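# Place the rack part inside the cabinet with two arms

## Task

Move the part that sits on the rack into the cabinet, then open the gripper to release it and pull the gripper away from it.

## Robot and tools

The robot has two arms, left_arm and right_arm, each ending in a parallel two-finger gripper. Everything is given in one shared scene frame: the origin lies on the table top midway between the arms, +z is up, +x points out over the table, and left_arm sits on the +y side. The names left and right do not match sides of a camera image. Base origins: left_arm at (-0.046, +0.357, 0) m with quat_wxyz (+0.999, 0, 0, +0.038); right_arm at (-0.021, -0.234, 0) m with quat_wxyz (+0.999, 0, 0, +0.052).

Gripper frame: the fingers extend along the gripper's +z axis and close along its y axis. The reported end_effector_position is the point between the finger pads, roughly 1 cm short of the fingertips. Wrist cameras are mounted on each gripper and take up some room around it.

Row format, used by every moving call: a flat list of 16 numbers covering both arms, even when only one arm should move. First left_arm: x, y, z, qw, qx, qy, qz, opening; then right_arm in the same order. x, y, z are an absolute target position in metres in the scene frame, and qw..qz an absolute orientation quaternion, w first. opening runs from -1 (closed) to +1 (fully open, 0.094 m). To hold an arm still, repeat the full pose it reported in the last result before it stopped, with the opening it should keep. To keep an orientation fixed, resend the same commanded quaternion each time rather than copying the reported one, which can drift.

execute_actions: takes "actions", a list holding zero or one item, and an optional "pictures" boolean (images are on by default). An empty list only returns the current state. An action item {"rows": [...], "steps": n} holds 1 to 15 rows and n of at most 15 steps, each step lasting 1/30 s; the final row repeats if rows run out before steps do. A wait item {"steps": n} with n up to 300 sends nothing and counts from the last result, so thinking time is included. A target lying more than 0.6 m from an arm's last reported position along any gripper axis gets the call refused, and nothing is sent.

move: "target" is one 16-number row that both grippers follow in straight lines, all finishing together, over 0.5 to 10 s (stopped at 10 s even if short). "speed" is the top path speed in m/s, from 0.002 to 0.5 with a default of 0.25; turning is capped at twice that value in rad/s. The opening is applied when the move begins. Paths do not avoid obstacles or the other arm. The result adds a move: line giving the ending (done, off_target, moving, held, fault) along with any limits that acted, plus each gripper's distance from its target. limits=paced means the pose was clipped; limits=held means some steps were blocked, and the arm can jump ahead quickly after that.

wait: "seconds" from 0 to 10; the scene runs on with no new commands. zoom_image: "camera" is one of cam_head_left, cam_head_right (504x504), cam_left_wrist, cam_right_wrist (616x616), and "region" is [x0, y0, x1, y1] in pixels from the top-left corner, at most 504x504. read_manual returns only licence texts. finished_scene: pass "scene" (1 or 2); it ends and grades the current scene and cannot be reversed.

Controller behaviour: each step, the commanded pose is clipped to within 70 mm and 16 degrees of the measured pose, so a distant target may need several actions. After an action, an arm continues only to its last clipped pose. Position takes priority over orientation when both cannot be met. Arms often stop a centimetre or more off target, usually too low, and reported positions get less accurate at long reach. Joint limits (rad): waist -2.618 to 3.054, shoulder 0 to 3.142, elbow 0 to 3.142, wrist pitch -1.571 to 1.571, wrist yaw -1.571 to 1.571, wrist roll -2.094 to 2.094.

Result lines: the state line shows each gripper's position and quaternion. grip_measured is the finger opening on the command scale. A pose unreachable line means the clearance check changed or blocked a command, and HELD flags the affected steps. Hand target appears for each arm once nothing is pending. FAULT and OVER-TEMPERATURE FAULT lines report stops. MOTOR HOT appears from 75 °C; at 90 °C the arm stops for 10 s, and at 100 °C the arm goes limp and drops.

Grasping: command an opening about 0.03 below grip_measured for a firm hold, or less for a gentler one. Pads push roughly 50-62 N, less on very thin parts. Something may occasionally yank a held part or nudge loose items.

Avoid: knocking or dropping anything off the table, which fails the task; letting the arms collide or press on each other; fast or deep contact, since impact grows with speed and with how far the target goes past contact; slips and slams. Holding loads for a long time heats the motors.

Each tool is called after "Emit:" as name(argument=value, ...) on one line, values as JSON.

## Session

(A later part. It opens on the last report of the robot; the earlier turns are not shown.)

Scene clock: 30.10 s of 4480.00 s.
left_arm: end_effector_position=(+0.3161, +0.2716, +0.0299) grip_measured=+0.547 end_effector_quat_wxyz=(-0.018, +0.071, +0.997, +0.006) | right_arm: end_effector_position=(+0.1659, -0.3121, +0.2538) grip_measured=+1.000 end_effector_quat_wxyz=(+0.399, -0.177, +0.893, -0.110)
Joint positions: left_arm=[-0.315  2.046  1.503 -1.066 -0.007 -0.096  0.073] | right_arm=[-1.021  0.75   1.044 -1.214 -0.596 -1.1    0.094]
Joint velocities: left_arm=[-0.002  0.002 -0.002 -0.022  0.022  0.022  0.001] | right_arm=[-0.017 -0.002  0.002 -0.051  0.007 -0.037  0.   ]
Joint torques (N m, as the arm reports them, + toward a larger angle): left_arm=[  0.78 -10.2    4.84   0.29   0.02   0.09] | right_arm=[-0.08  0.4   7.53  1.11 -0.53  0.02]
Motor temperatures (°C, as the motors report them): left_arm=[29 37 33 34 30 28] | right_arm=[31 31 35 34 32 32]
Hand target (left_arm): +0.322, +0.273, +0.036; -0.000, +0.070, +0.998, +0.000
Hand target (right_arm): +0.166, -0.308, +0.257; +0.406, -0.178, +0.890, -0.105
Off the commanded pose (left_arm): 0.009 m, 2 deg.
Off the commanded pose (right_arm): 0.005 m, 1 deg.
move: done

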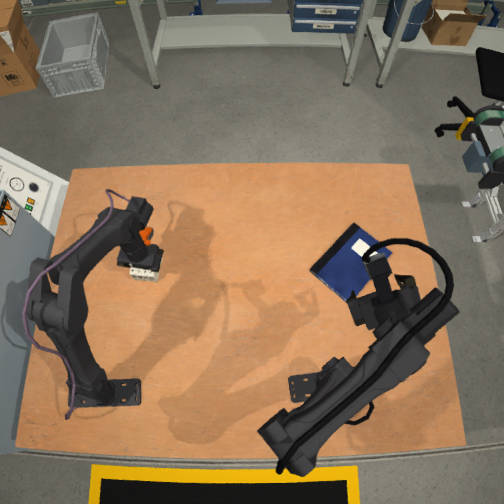

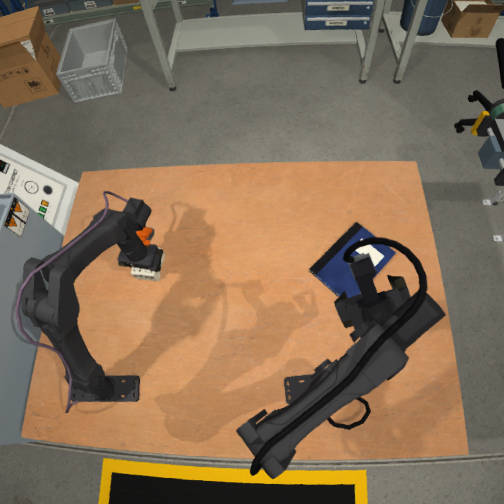

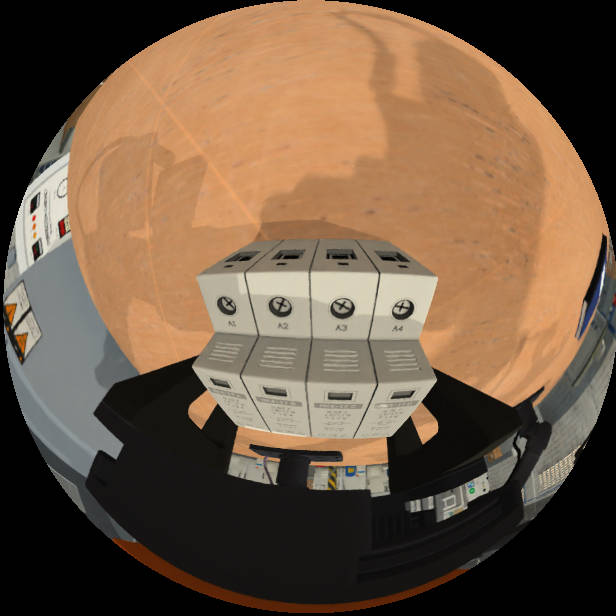

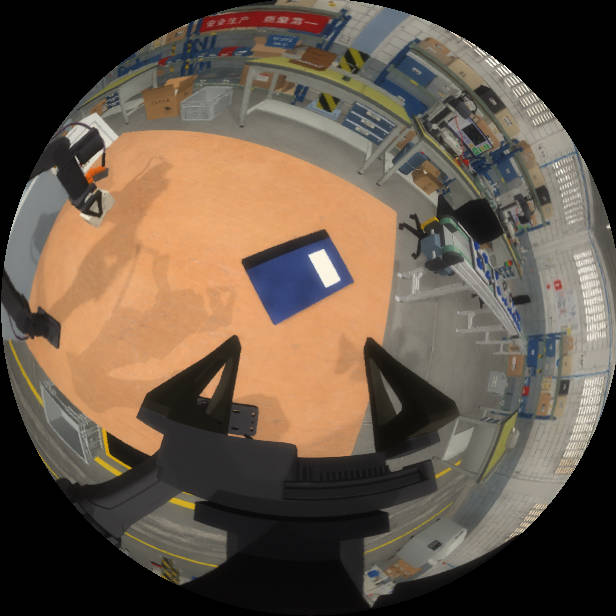

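Emit:
move(target=[0.30,0.30,0.20,0.13,0,0.99,0,0.48,0.166,-0.308,0.257,0.406,-0.178,0.890,-0.105,1], speed=0.2)

Emit:
move(target=[0.22,0.44,0.40,0.35,-0.354,0.854,0.146,0.48,0.166,-0.308,0.257,0.406,-0.178,0.890,-0.105,1], speed=0.2)

Scene clock: 39.03 s of 4480.00 s.
left_arm: end_effector_position=(+0.2887, +0.2961, +0.1777) grip_measured=+0.547 end_effector_quat_wxyz=(+0.087, +0.013, +0.996, +0.002) | right_arm: end_effector_position=(+0.1659, -0.3121, +0.2538) grip_measured=+1.000 end_effector_quat_wxyz=(+0.399, -0.177, +0.893, -0.110)
Joint positions: left_arm=[-0.279  1.681  1.606 -1.324 -0.036 -0.174  0.073] | right_arm=[-1.021  0.75   1.044 -1.214 -0.597 -1.1    0.094]
Joint velocities: left_arm=[ 0.002  0.007  0.002 -0.11   0.022 -0.081 -0.001] | right_arm=[-0.007 -0.007  0.002 -0.051  0.007  0.066  0.   ]
Joint torques (N m, as the arm reports them, + toward a larger angle): left_arm=[ 0.69 -8.5   8.45  0.56 -0.19 -0.07] | right_arm=[-0.07  0.4   7.56  1.1  -0.54  0.01]
Motor temperatures (°C, as the motors report them): left_arm=[29 39 33 34 30 28] | right_arm=[31 31 35 34 32 32]
Hand target (left_arm): +0.298, +0.300, +0.202; +0.131, +0.001, +0.991, +0.001
Hand target (right_arm): +0.166, -0.308, +0.257; +0.406, -0.178, +0.890, -0.105
Off the commanded pose (left_arm): 0.025 m, 5 deg.
Off the commanded pose (right_arm): 0.005 m, 1 deg.
After step 90, 4.40 s passed at rest.
move: off_target (left_arm)

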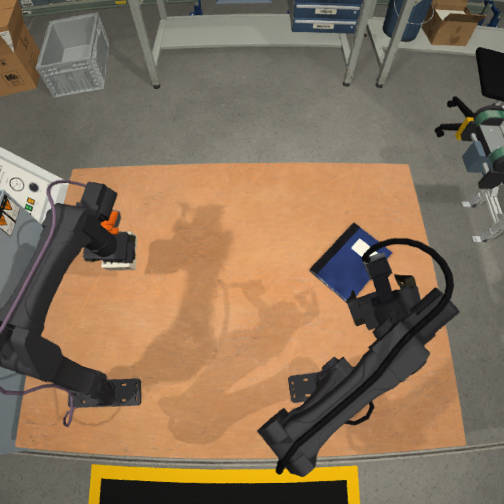

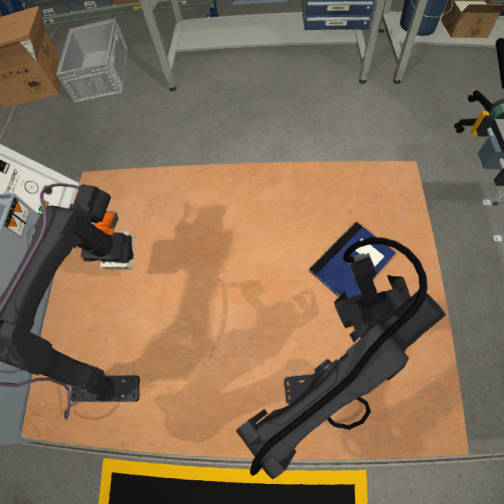

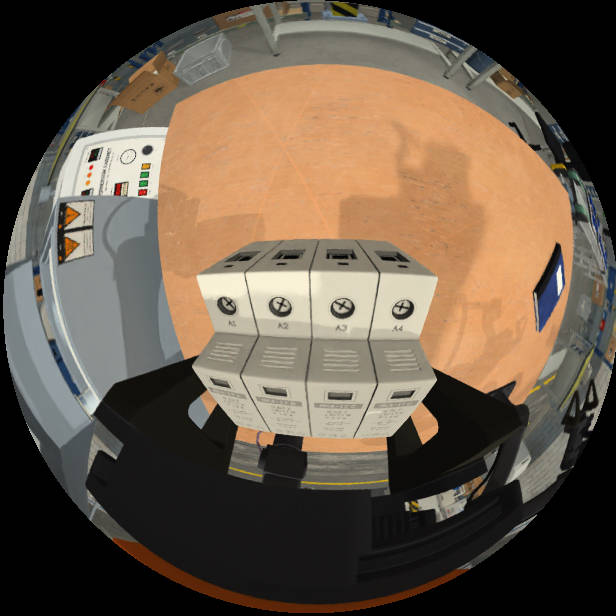

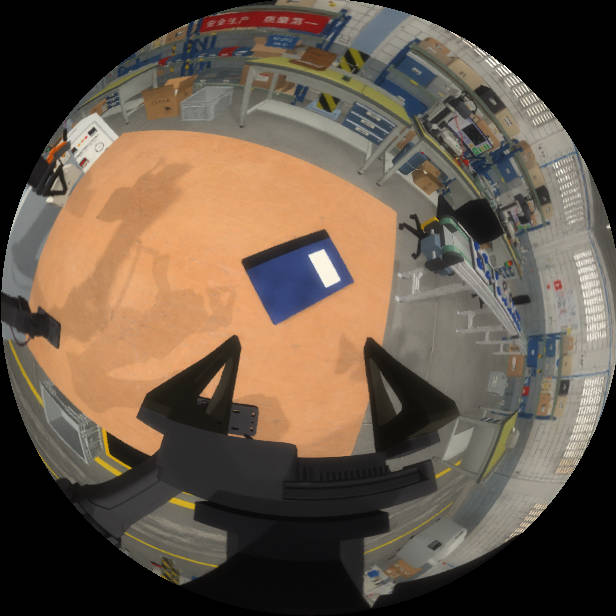

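Scene clock: 41.97 s of 4480.00 s.
left_arm: end_effector_position=(+0.2288, +0.4275, +0.3741) grip_measured=+0.546 end_effector_quat_wxyz=(+0.341, -0.323, +0.874, +0.127) | right_arm: end_effector_position=(+0.1659, -0.3121, +0.2538) grip_measured=+1.000 end_effector_quat_wxyz=(+0.399, -0.177, +0.893, -0.110)
Joint positions: left_arm=[-0.128  1.393  1.978 -1.568 -0.487 -0.609  0.073] | right_arm=[-1.021  0.75   1.044 -1.214 -0.597 -1.1    0.094]
Joint velocities: left_arm=[-0.002 -0.007  0.007  0.037  0.037 -0.051 -0.   ] | right_arm=[-0.017  0.002 -0.007 -0.007 -0.007 -0.095  0.   ]
Joint torques (N m, as the arm reports them, + toward a larger angle): left_arm=[ 0.77 -4.91  7.59  0.98 -0.72 -0.05] | right_arm=[-0.08  0.37  7.56  1.11 -0.53  0.02]
Motor temperatures (°C, as the motors report them): left_arm=[29 39 34 34 30 28] | right_arm=[31 31 35 34 32 32]
Hand target (left_arm): +0.216, +0.439, +0.399; +0.379, -0.343, +0.849, +0.138
Hand target (right_arm): +0.166, -0.308, +0.257; +0.406, -0.178, +0.890, -0.105
Off the commanded pose (left_arm): 0.030 m, 5 deg.
Off the commanded pose (right_arm): 0.005 m, 1 deg.
joint sent to its limit (left arm) — the command would take joint 4 (wrist pitch) past its lower limit, so that joint was sent only as far as its limit.
move: off_target (left_arm)

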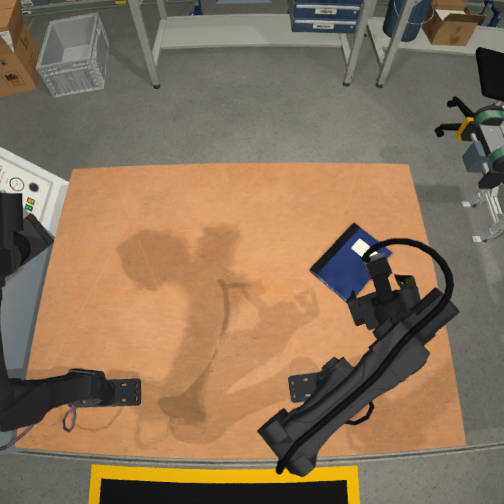

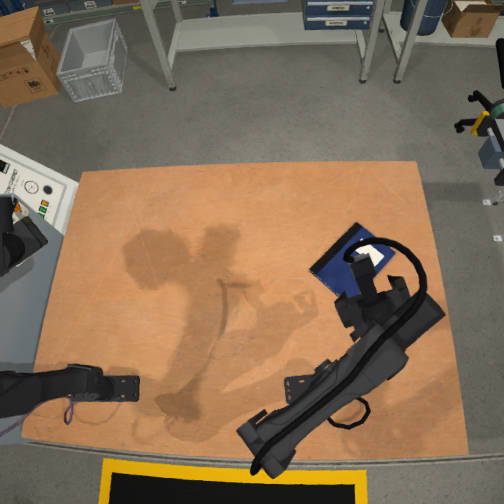

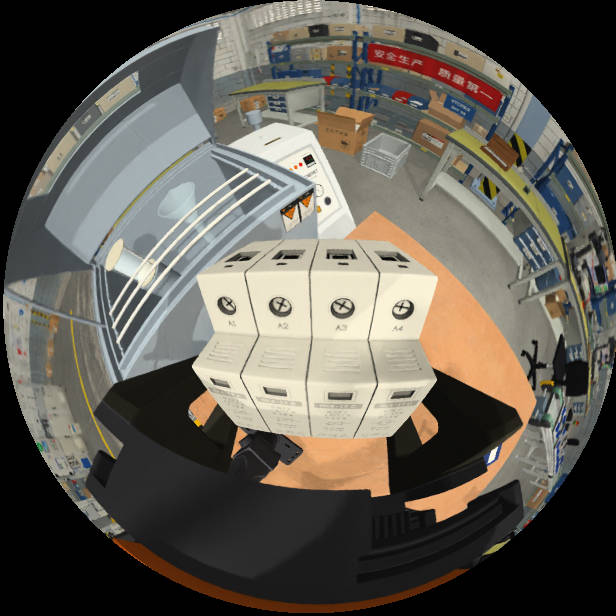

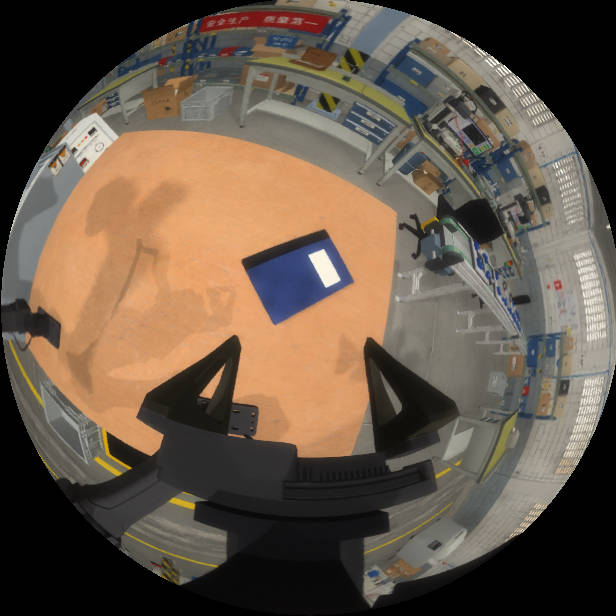

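Emit:
move(target=[0.12,0.50,0.46,0.41,-0.497,0.709,0.287,0.48,0.20,-0.05,0.45,0.41,-0.55,0.65,0.33,1], speed=0.2)

Scene clock: 48.53 s of 4480.00 s.
left_arm: end_effector_position=(+0.1383, +0.4884, +0.4382) grip_measured=+0.546 end_effector_quat_wxyz=(+0.455, -0.432, +0.743, +0.235) | right_arm: end_effector_position=(+0.2069, -0.0540, +0.4438) grip_measured=+1.000 end_effector_quat_wxyz=(+0.433, -0.538, +0.652, +0.313)
Joint positions: left_arm=[-0.097  1.165  1.927 -1.568 -0.85  -0.713  0.073] | right_arm=[ 0.021  1.444  2.091 -1.556 -0.994 -0.886  0.094]
Joint velocities: left_arm=[ 0.012  0.002 -0.012 -0.051  0.022 -0.022 -0.   ] | right_arm=[-0.002  0.012 -0.007 -0.037 -0.037 -0.066  0.   ]
Joint torques (N m, as the arm reports them, + toward a larger angle): left_arm=[ 0.76 -2.18  6.46  1.09 -0.97 -0.01] | right_arm=[ 0.79 -2.31  8.01  0.99 -0.69  0.06]
Motor temperatures (°C, as the motors report them): left_arm=[29 37 34 35 31 28] | right_arm=[31 31 35 34 32 32]
Hand target (left_arm): +0.118, +0.498, +0.459; +0.481, -0.452, +0.708, +0.252
Hand target (right_arm): +0.204, -0.050, +0.449; +0.432, -0.539, +0.646, +0.325
Off the commanded pose (left_arm): 0.031 m, 12 deg.
Off the commanded pose (right_arm): 0.010 m, 4 deg.
joint sent to its limit (left arm) — the command would take joint 4 (wrist pitch) past its lower limit, so that joint was sent only as far as its limit.
joint sent to its limit (right arm) — the command would take joint 4 (wrist pitch) past its lower limit, so that joint was sent only as far as its limit.
move: off_target (left_arm, right_arm)

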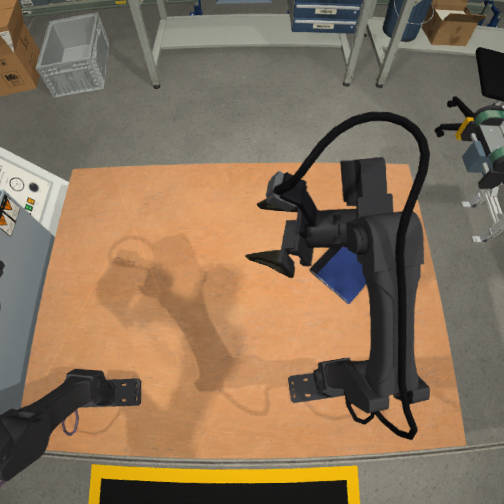

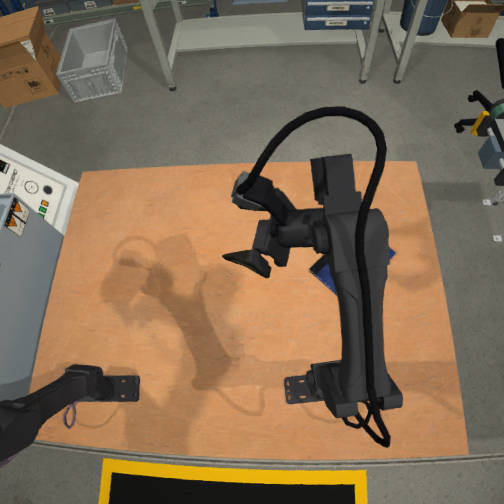

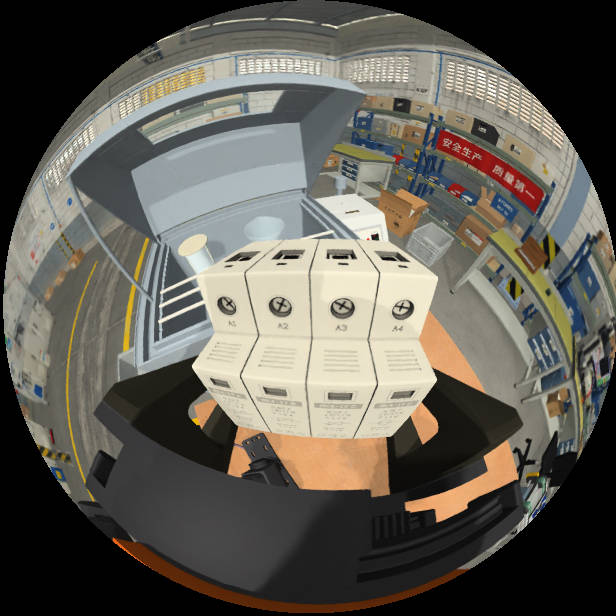

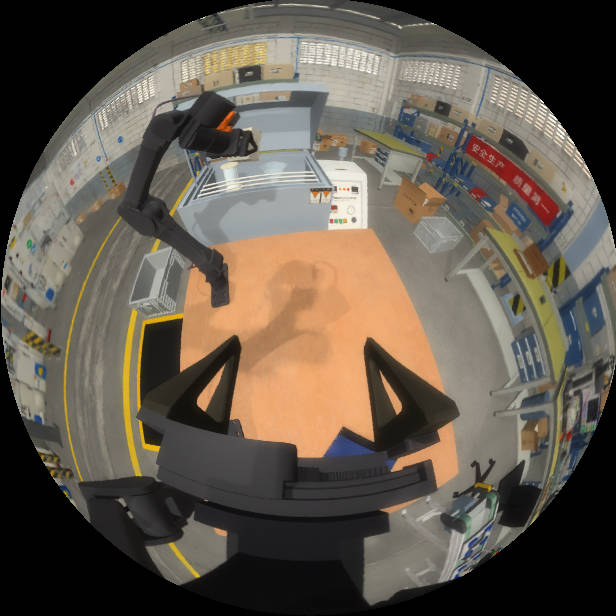

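Emit:
move(target=[0.22,0.58,0.34,0.123,-0.696,0.696,0.123,0.48,0.20,0.05,0.40,0.41,-0.55,0.65,0.33,1], speed=0.1)

Scene clock: 57.53 s of 4480.00 s.
left_arm: end_effector_position=(+0.2252, +0.5771, +0.3161) grip_measured=+0.546 end_effector_quat_wxyz=(+0.230, -0.659, +0.709, +0.098) | right_arm: end_effector_position=(+0.2068, +0.0496, +0.4016) grip_measured=+1.000 end_effector_quat_wxyz=(+0.411, -0.548, +0.651, +0.328)
Joint positions: left_arm=[ 0.458  1.674  2.095 -1.568 -0.284 -0.901  0.073] | right_arm=[ 0.466  1.382  1.751 -0.992 -0.698 -0.46   0.094]
Joint velocities: left_arm=[-0.012  0.002 -0.007 -0.095  0.022 -0.037 -0.   ] | right_arm=[ 0.002  0.007 -0.017 -0.037  0.022  0.007  0.   ]
Joint torques (N m, as the arm reports them, + toward a larger angle): left_arm=[ 0.71 -6.88  8.19  0.79 -0.42 -0.04] | right_arm=[ 0.7  -5.45  5.05  1.49 -0.3   0.08]
Motor temperatures (°C, as the motors report them): left_arm=[29 36 34 36 31 28] | right_arm=[31 31 35 35 32 32]
Hand target (left_arm): +0.219, +0.582, +0.338; -0.263, +0.666, -0.691, -0.103
Hand target (right_arm): +0.202, +0.050, +0.401; +0.411, -0.548, +0.649, +0.331
Off the commanded pose (left_arm): 0.025 m, 13 deg.
Off the commanded pose (right_arm): 0.007 m, 0 deg.
joint sent to its limit (left arm) — the command would take joint 4 (wrist pitch) past its lower limit, so that joint was sent only as far as its limit.
After step 90, 1.20 s passed at rest.
move: off_target (left_arm)

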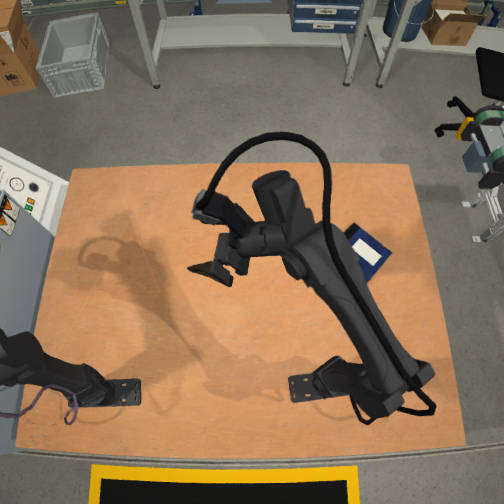

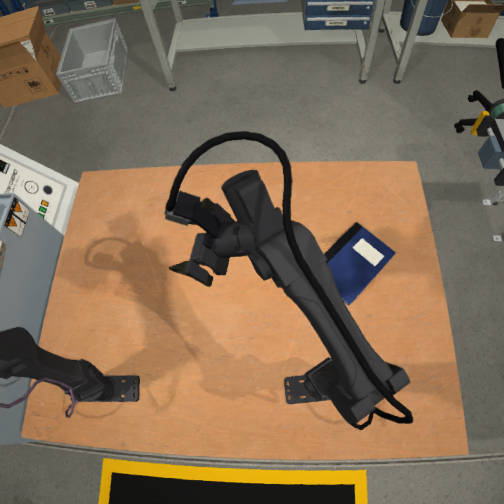

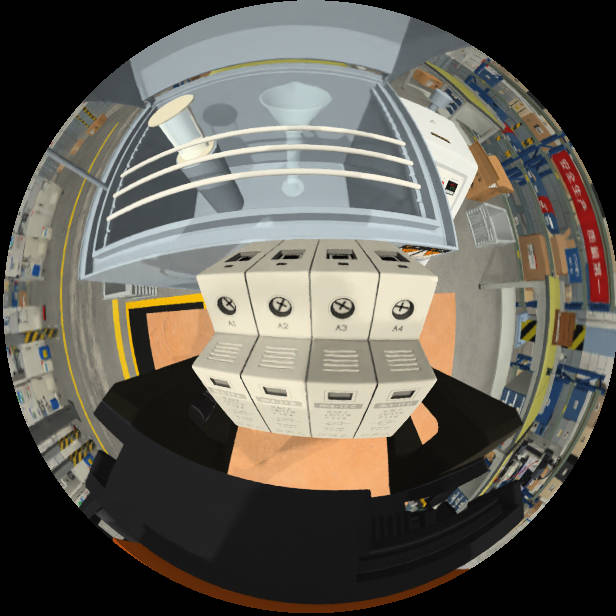

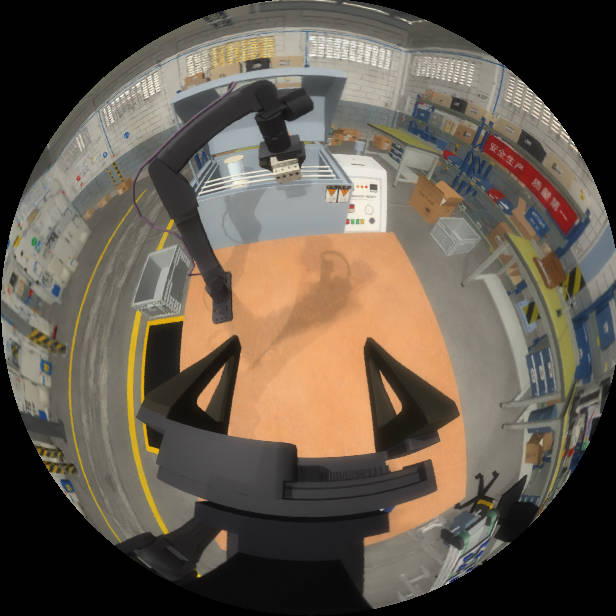

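Emit:
move(target=[0.22,0.66,0.31,0.09,-0.70,0.70,0.09,0.48,0.24,0.16,0.33,0.455,-0.542,0.542,0.455,1], speed=0.08)

Scene clock: 67.77 s of 4480.00 s.
left_arm: end_effector_position=(+0.2232, +0.6565, +0.2845) grip_measured=+0.546 end_effector_quat_wxyz=(+0.185, -0.683, +0.701, +0.086) | right_arm: end_effector_position=(+0.2456, +0.1567, +0.3402) grip_measured=+1.000 end_effector_quat_wxyz=(+0.467, -0.539, +0.539, +0.448)
Joint positions: left_arm=[ 0.682  1.899  2.269 -1.568 -0.175 -0.753  0.073] | right_arm=[ 0.578  1.568  1.342 -0.022 -0.851 -0.209  0.094]
Joint velocities: left_arm=[ 0.012  0.007 -0.002  0.007 -0.007 -0.022  0.   ] | right_arm=[-0.022  0.012  0.007 -0.095 -0.051  0.007  0.   ]
Joint torques (N m, as the arm reports them, + toward a larger angle): left_arm=[ 0.61 -9.    8.29  0.71 -0.27  0.12] | right_arm=[ 0.69 -6.47  6.79  1.6  -0.25  0.07]
Motor temperatures (°C, as the motors report them): left_arm=[29 36 35 35 31 28] | right_arm=[31 32 35 36 32 32]
Hand target (left_arm): +0.218, +0.660, +0.309; -0.218, +0.680, -0.693, -0.096
Hand target (right_arm): +0.242, +0.160, +0.331; -0.456, +0.540, -0.542, -0.455
Off the commanded pose (left_arm): 0.026 m, 11 deg.
Off the commanded pose (right_arm): 0.012 m, 2 deg.
joint sent to its limit (left arm) — the command would take joint 4 (wrist pitch) past its lower limit, so that joint was sent only as far as its limit.
After step 90, 4.43 s passed at rest.
move: off_target (left_arm, right_arm)

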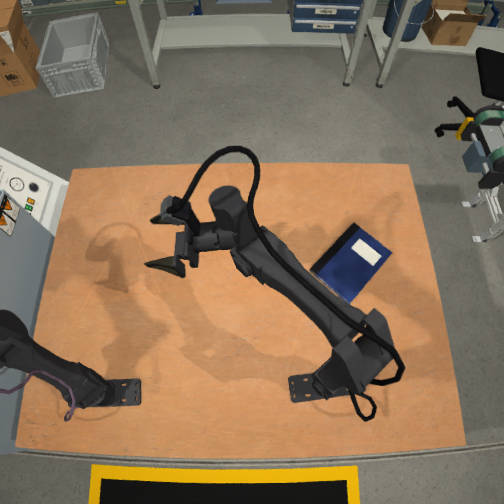

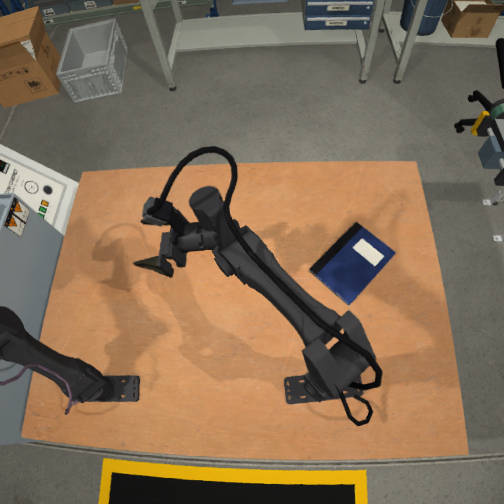

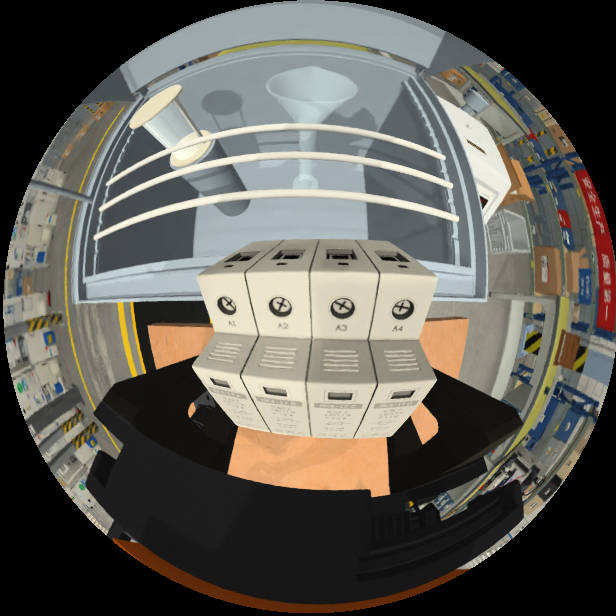

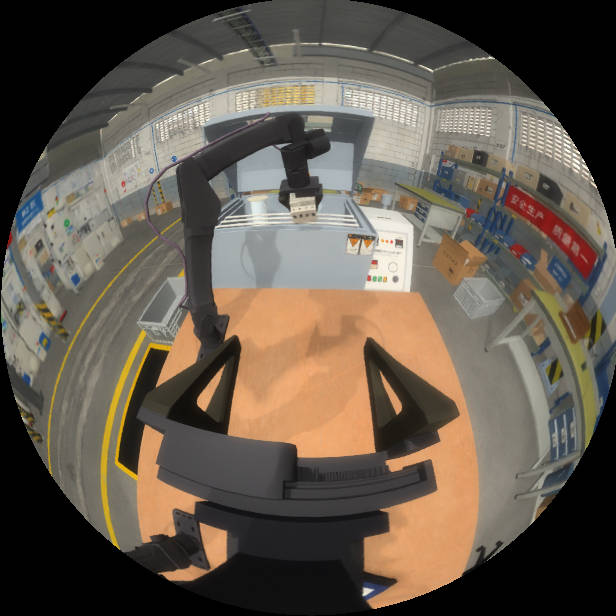

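Emit:
move(target=[0.20,0.77,0.31,0.09,-0.70,0.70,0.09,0.48,0.24,0.16,0.33,0.455,-0.542,0.542,0.455,1], speed=0.08)

Scene clock: 73.40 s of 4480.00 s.
left_arm: end_effector_position=(+0.2038, +0.7690, +0.2784) grip_measured=+0.546 end_effector_quat_wxyz=(+0.219, -0.678, +0.692, +0.115) | right_arm: end_effector_position=(+0.2456, +0.1567, +0.3405) grip_measured=+1.000 end_effector_quat_wxyz=(+0.468, -0.538, +0.539, +0.448)
Joint positions: left_arm=[ 0.897  2.207  2.686 -1.568 -0.134 -0.543  0.073] | right_arm=[ 0.578  1.568  1.342 -0.02  -0.852 -0.207  0.094]
Joint velocities: left_arm=[-0.022  0.007 -0.007 -0.007  0.007  0.037  0.001] | right_arm=[ 0.032  0.002 -0.007 -0.007  0.007  0.037  0.   ]
Joint torques (N m, as the arm reports them, + toward a larger angle): left_arm=[  0.38 -11.69   8.11   0.87  -0.24   0.1 ] | right_arm=[ 0.97 -6.76  6.46  1.54 -0.23  0.02]
Motor temperatures (°C, as the motors report them): left_arm=[29 38 36 35 31 28] | right_arm=[31 32 35 37 32 32]
Hand target (left_arm): +0.197, +0.768, +0.308; -0.253, +0.671, -0.684, -0.132
Hand target (right_arm): +0.240, +0.160, +0.330; -0.454, +0.542, -0.542, -0.455
Off the commanded pose (left_arm): 0.032 m, 15 deg.
Off the commanded pose (right_arm): 0.012 m, 2 deg.
joint sent to its limit (left arm) — the command would take joint 4 (wrist pitch) past its lower limit, so that joint was sent only as far as its limit.
After step 90, 0.77 s passed at rest.
move: off_target (left_arm, right_arm)

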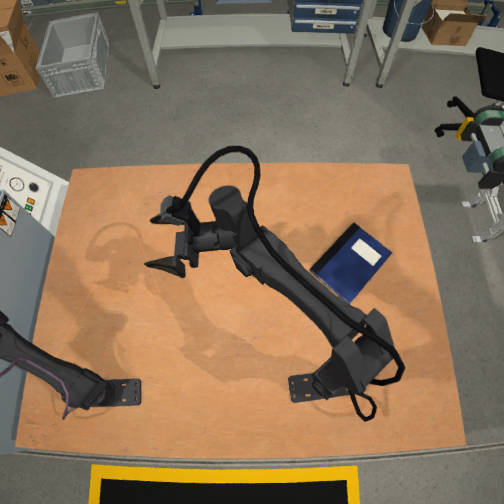

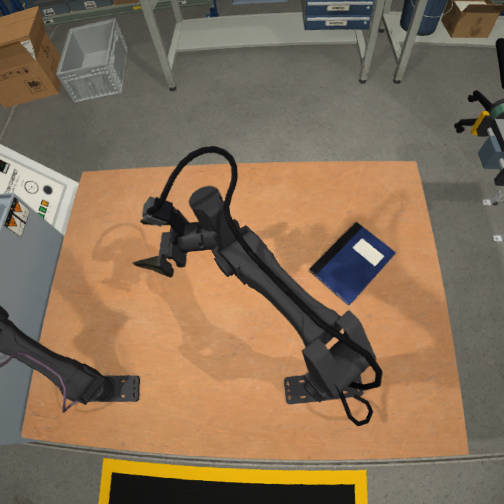

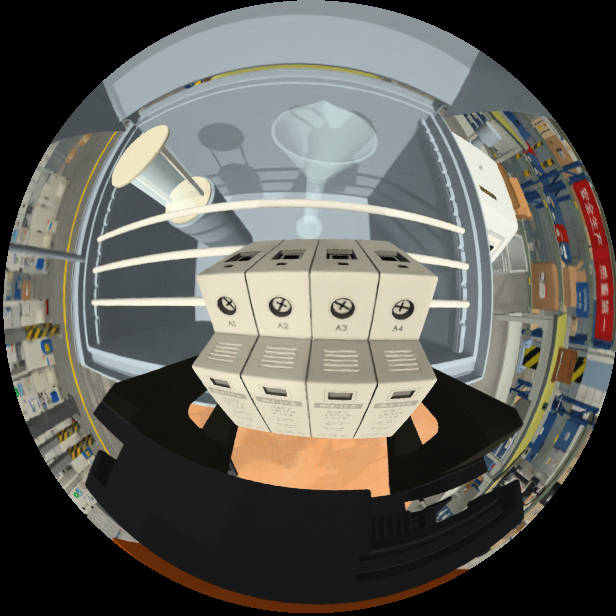

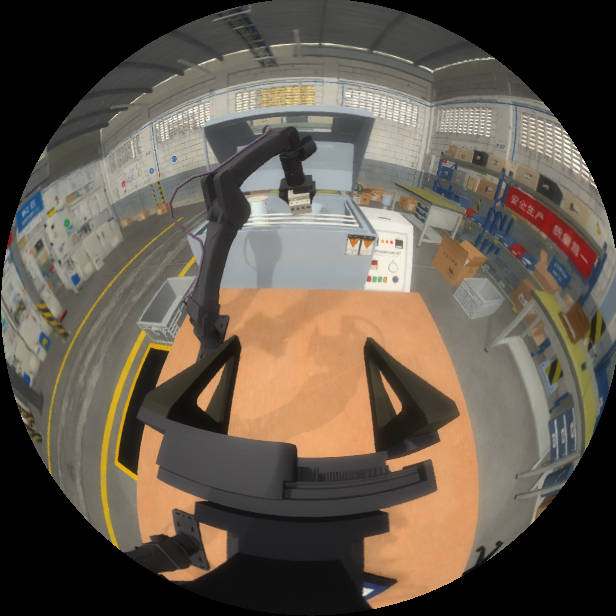

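Emit:
move(target=[0.17,0.80,0.29,0.153,-0.69,0.69,0.153,0.5,0.24,0.16,0.33,0.455,-0.542,0.542,0.455,1], speed=0.04)

Emit:
zoom_image(camera="cam_right_wrist", region=[200, 130, 400, 260])

Scene clock: 82.20 s of 4480.00 s.
left_arm: end_effector_position=(+0.1792, +0.7960, +0.2590) grip_measured=+0.546 end_effector_quat_wxyz=(+0.189, -0.678, +0.695, +0.148) | right_arm: end_effector_position=(+0.2456, +0.1567, +0.3405) grip_measured=+1.000 end_effector_quat_wxyz=(+0.468, -0.538, +0.539, +0.448)
Joint positions: left_arm=[ 0.951  2.273  2.719 -1.568 -0.186 -0.476  0.073] | right_arm=[ 0.578  1.568  1.342 -0.02  -0.852 -0.207  0.094]
Joint velocities: left_arm=[ 0.002 -0.002 -0.002  0.007  0.007 -0.007  0.   ] | right_arm=[-0.002  0.012  0.002 -0.007 -0.051 -0.007  0.   ]
Joint torques (N m, as the arm reports them, + toward a larger angle): left_arm=[  0.7  -12.03   8.07   0.82  -0.43   0.12] | right_arm=[ 0.99 -6.75  6.54  1.56 -0.25  0.01]
Motor temperatures (°C, as the motors report them): left_arm=[29 41 36 36 31 28] | right_arm=[31 33 35 37 32 32]
Hand target (left_arm): +0.169, +0.798, +0.289; -0.218, +0.675, -0.683, -0.174
Hand target (right_arm): +0.240, +0.160, +0.330; -0.455, +0.542, -0.542, -0.455
Off the commanded pose (left_arm): 0.033 m, 4 deg.
Off the commanded pose (right_arm): 0.012 m, 2 deg.
joint sent to its limit (left arm) — the command would take joint 4 (wrist pitch) past its lower limit, so that joint was sent only as far as its limit.
After step 90, 3.57 s passed at rest.
move: off_target (left_arm, right_arm)

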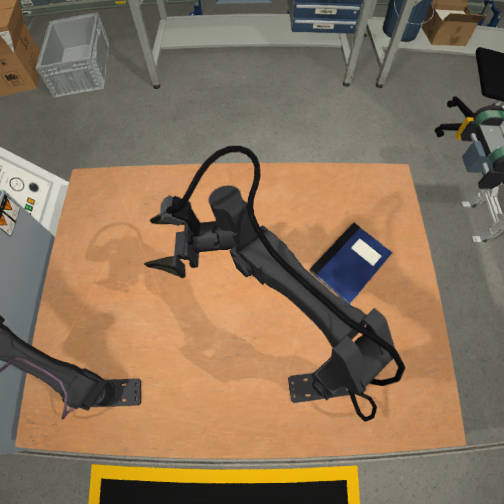

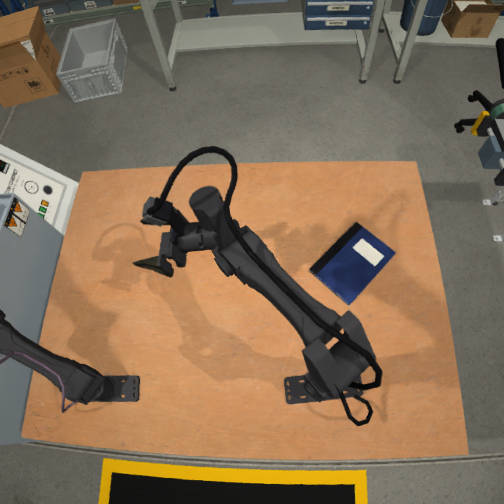

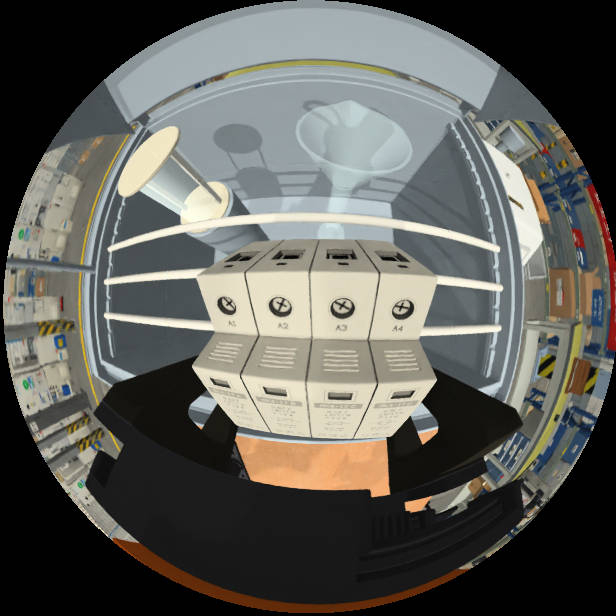

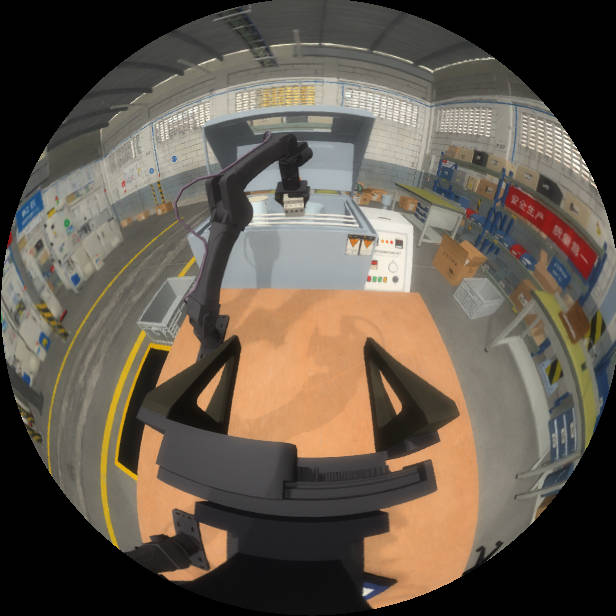

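Region (200, 130, 400, 260) of cam_right_wrist's 616x616 image, scaled by 2.520, with more detail than that image has; it fills the top 328 rows of this view, and the rest is white.

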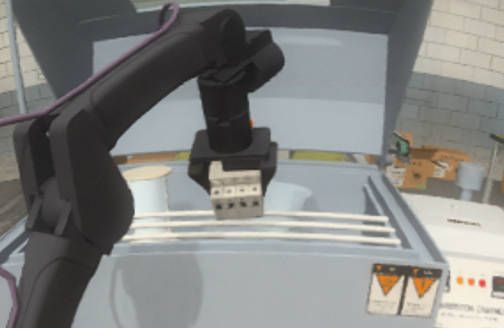

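Emit:
move(target=[0.17,0.815,0.272,0.153,-0.69,0.69,0.153,0.5,0.24,0.16,0.33,0.455,-0.542,0.542,0.455,1], speed=0.03)

Emit:
zoom_image(camera="cam_right_wrist", region=[230, 150, 380, 250])

Scene clock: 85.80 s of 4480.00 s.
left_arm: end_effector_position=(+0.1795, +0.8105, +0.2397) grip_measured=+0.546 end_effector_quat_wxyz=(+0.178, -0.680, +0.696, +0.145) | right_arm: end_effector_position=(+0.2456, +0.1567, +0.3405) grip_measured=+1.000 end_effector_quat_wxyz=(+0.468, -0.538, +0.539, +0.448)
Joint positions: left_arm=[ 0.968  2.346  2.773 -1.568 -0.18  -0.464  0.073] | right_arm=[ 0.578  1.568  1.342 -0.02  -0.852 -0.207  0.094]
Joint velocities: left_arm=[-0.012  0.012 -0.012  0.066 -0.007 -0.022  0.001] | right_arm=[ 0.002  0.022  0.007  0.022 -0.007 -0.051  0.   ]
Joint torques (N m, as the arm reports them, + toward a larger angle): left_arm=[  0.69 -12.71   8.14   0.79  -0.42   0.11] | right_arm=[ 1.02 -6.79  6.45  1.54 -0.23  0.  ]
Motor temperatures (°C, as the motors report them): left_arm=[29 42 36 36 31 28] | right_arm=[31 33 35 37 32 32]
Hand target (left_arm): +0.169, +0.813, +0.271; -0.209, +0.678, -0.684, -0.172
Hand target (right_arm): +0.240, +0.160, +0.330; -0.455, +0.542, -0.542, -0.455
Off the commanded pose (left_arm): 0.034 m, 3 deg.
Off the commanded pose (right_arm): 0.012 m, 2 deg.
joint sent to its limit (left arm) — the command would take joint 4 (wrist pitch) past its lower limit, so that joint was sent only as far as its limit.
move: off_target (left_arm, right_arm)

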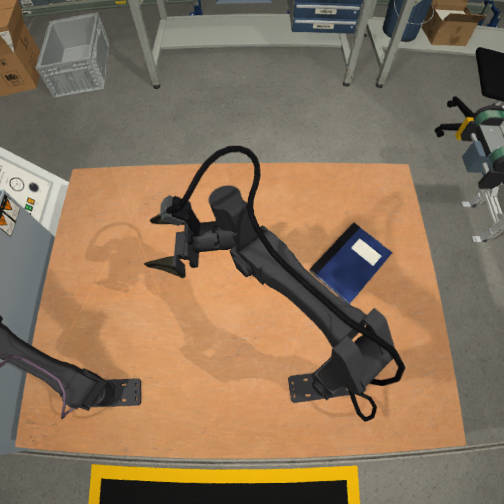

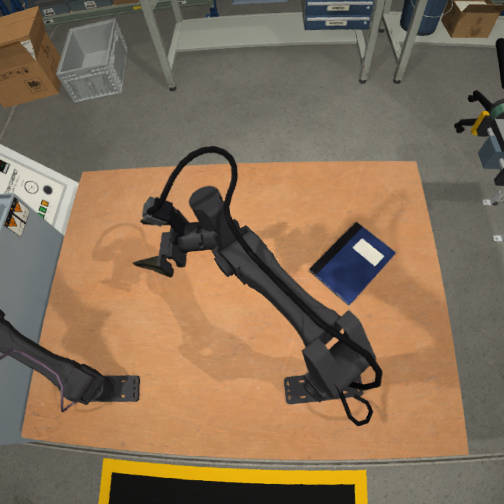

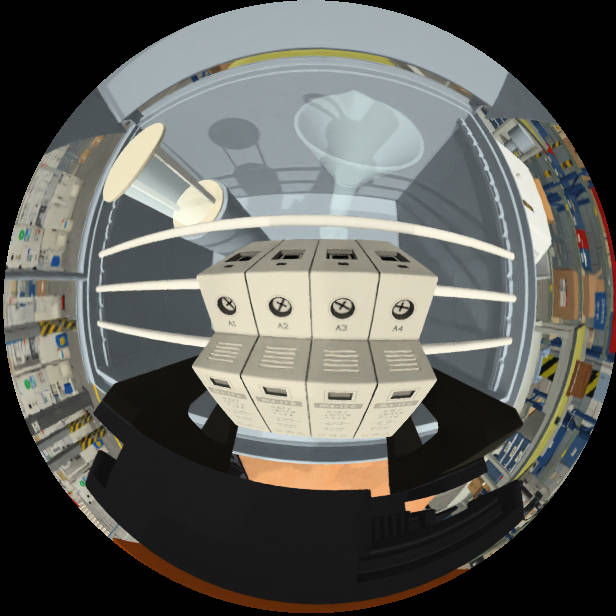

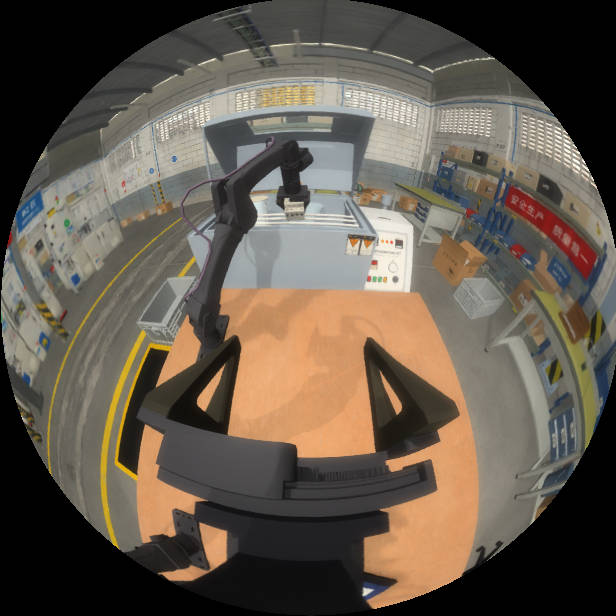

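Region (230, 150, 380, 250) of cam_right_wrist's 616x616 image, scaled by 3.360, with more detail than that image has.

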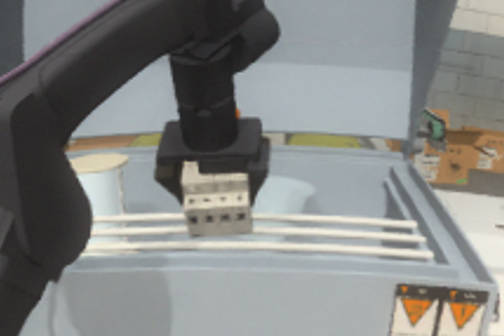

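Emit:
move(target=[0.17,0.815,0.255,0.153,-0.69,0.69,0.153,0.5,0.24,0.16,0.33,0.455,-0.542,0.542,0.455,1], speed=0.02)

Emit:
zoom_image(camera="cam_right_wrist", region=[230, 150, 380, 250])

Scene clock: 89.43 s of 4480.00 s.
left_arm: end_effector_position=(+0.1815, +0.8125, +0.2286) grip_measured=+0.542 end_effector_quat_wxyz=(+0.168, -0.680, +0.700, +0.140) | right_arm: end_effector_position=(+0.2456, +0.1567, +0.3405) grip_measured=+1.000 end_effector_quat_wxyz=(+0.468, -0.538, +0.539, +0.448)
Joint positions: left_arm=[ 0.968  2.369  2.773 -1.568 -0.176 -0.462  0.072] | right_arm=[ 0.578  1.568  1.342 -0.02  -0.852 -0.207  0.094]
Joint velocities: left_arm=[ 0.002 -0.002 -0.002 -0.081 -0.066 -0.066 -0.001] | right_arm=[ 0.002  0.002  0.002 -0.066  0.022  0.037  0.   ]
Joint torques (N m, as the arm reports them, + toward a larger angle): left_arm=[  0.72 -13.24   6.32   0.76  -0.45   0.03] | right_arm=[ 1.04 -6.8   6.48  1.55 -0.24  0.02]
Motor temperatures (°C, as the motors report them): left_arm=[29 43 36 36 31 28] | right_arm=[31 33 35 38 32 32]
Hand target (left_arm): +0.170, +0.814, +0.254; -0.188, +0.683, -0.687, -0.165
Hand target (right_arm): +0.240, +0.160, +0.330; -0.455, +0.542, -0.542, -0.455
Off the commanded pose (left_arm): 0.029 m, 3 deg.
Off the commanded pose (right_arm): 0.012 m, 2 deg.
joint sent to its limit (left arm) — the command would take joint 4 (wrist pitch) past its lower limit, so that joint was sent only as far as its limit.
move: off_target (left_arm, right_arm)

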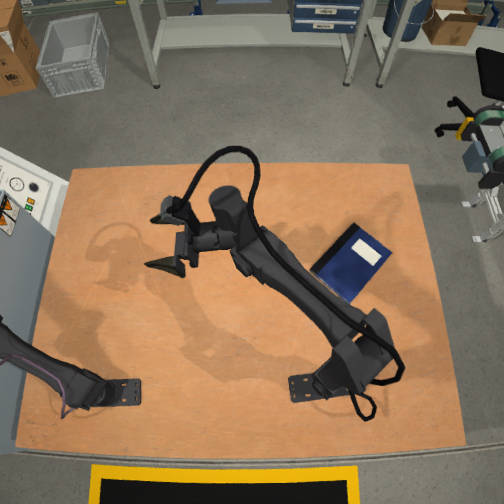

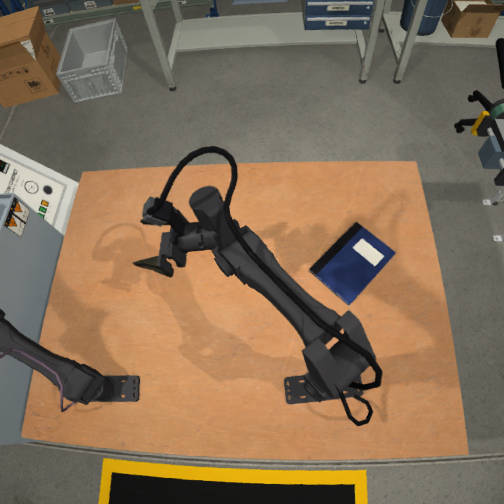

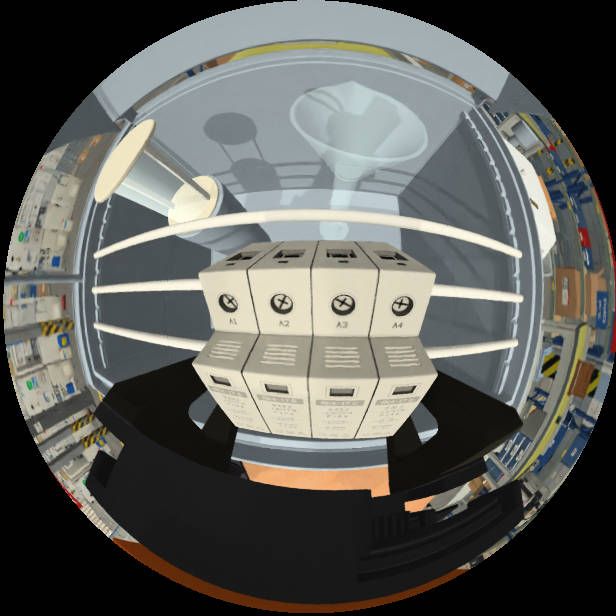

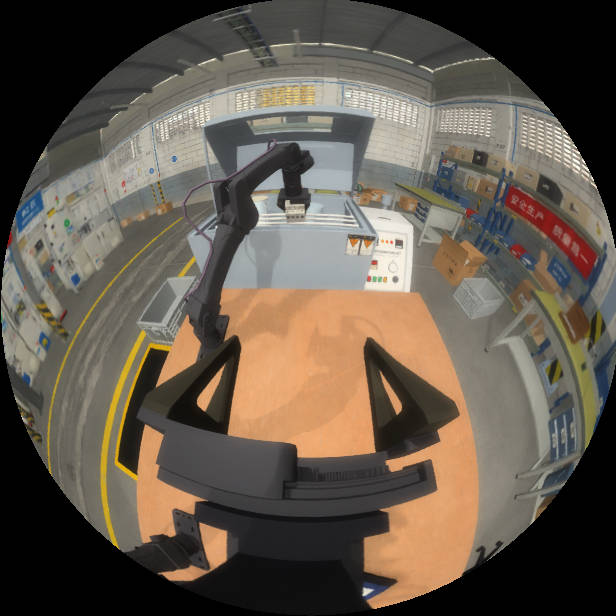

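Region (230, 150, 380, 250) of cam_right_wrist's 616x616 image, scaled by 3.360, with more detail than that image has.

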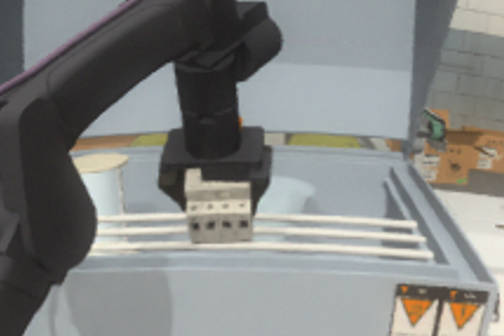

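Emit:
zoom_image(camera="cam_right_wrist", region=[255, 185, 345, 245])

Region (255, 185, 345, 245) of cam_right_wrist's 616x616 image, scaled by 5.600, with more detail than that image has.

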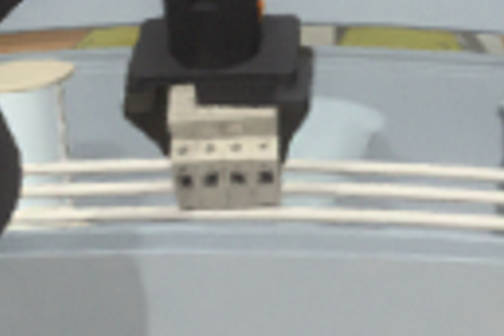

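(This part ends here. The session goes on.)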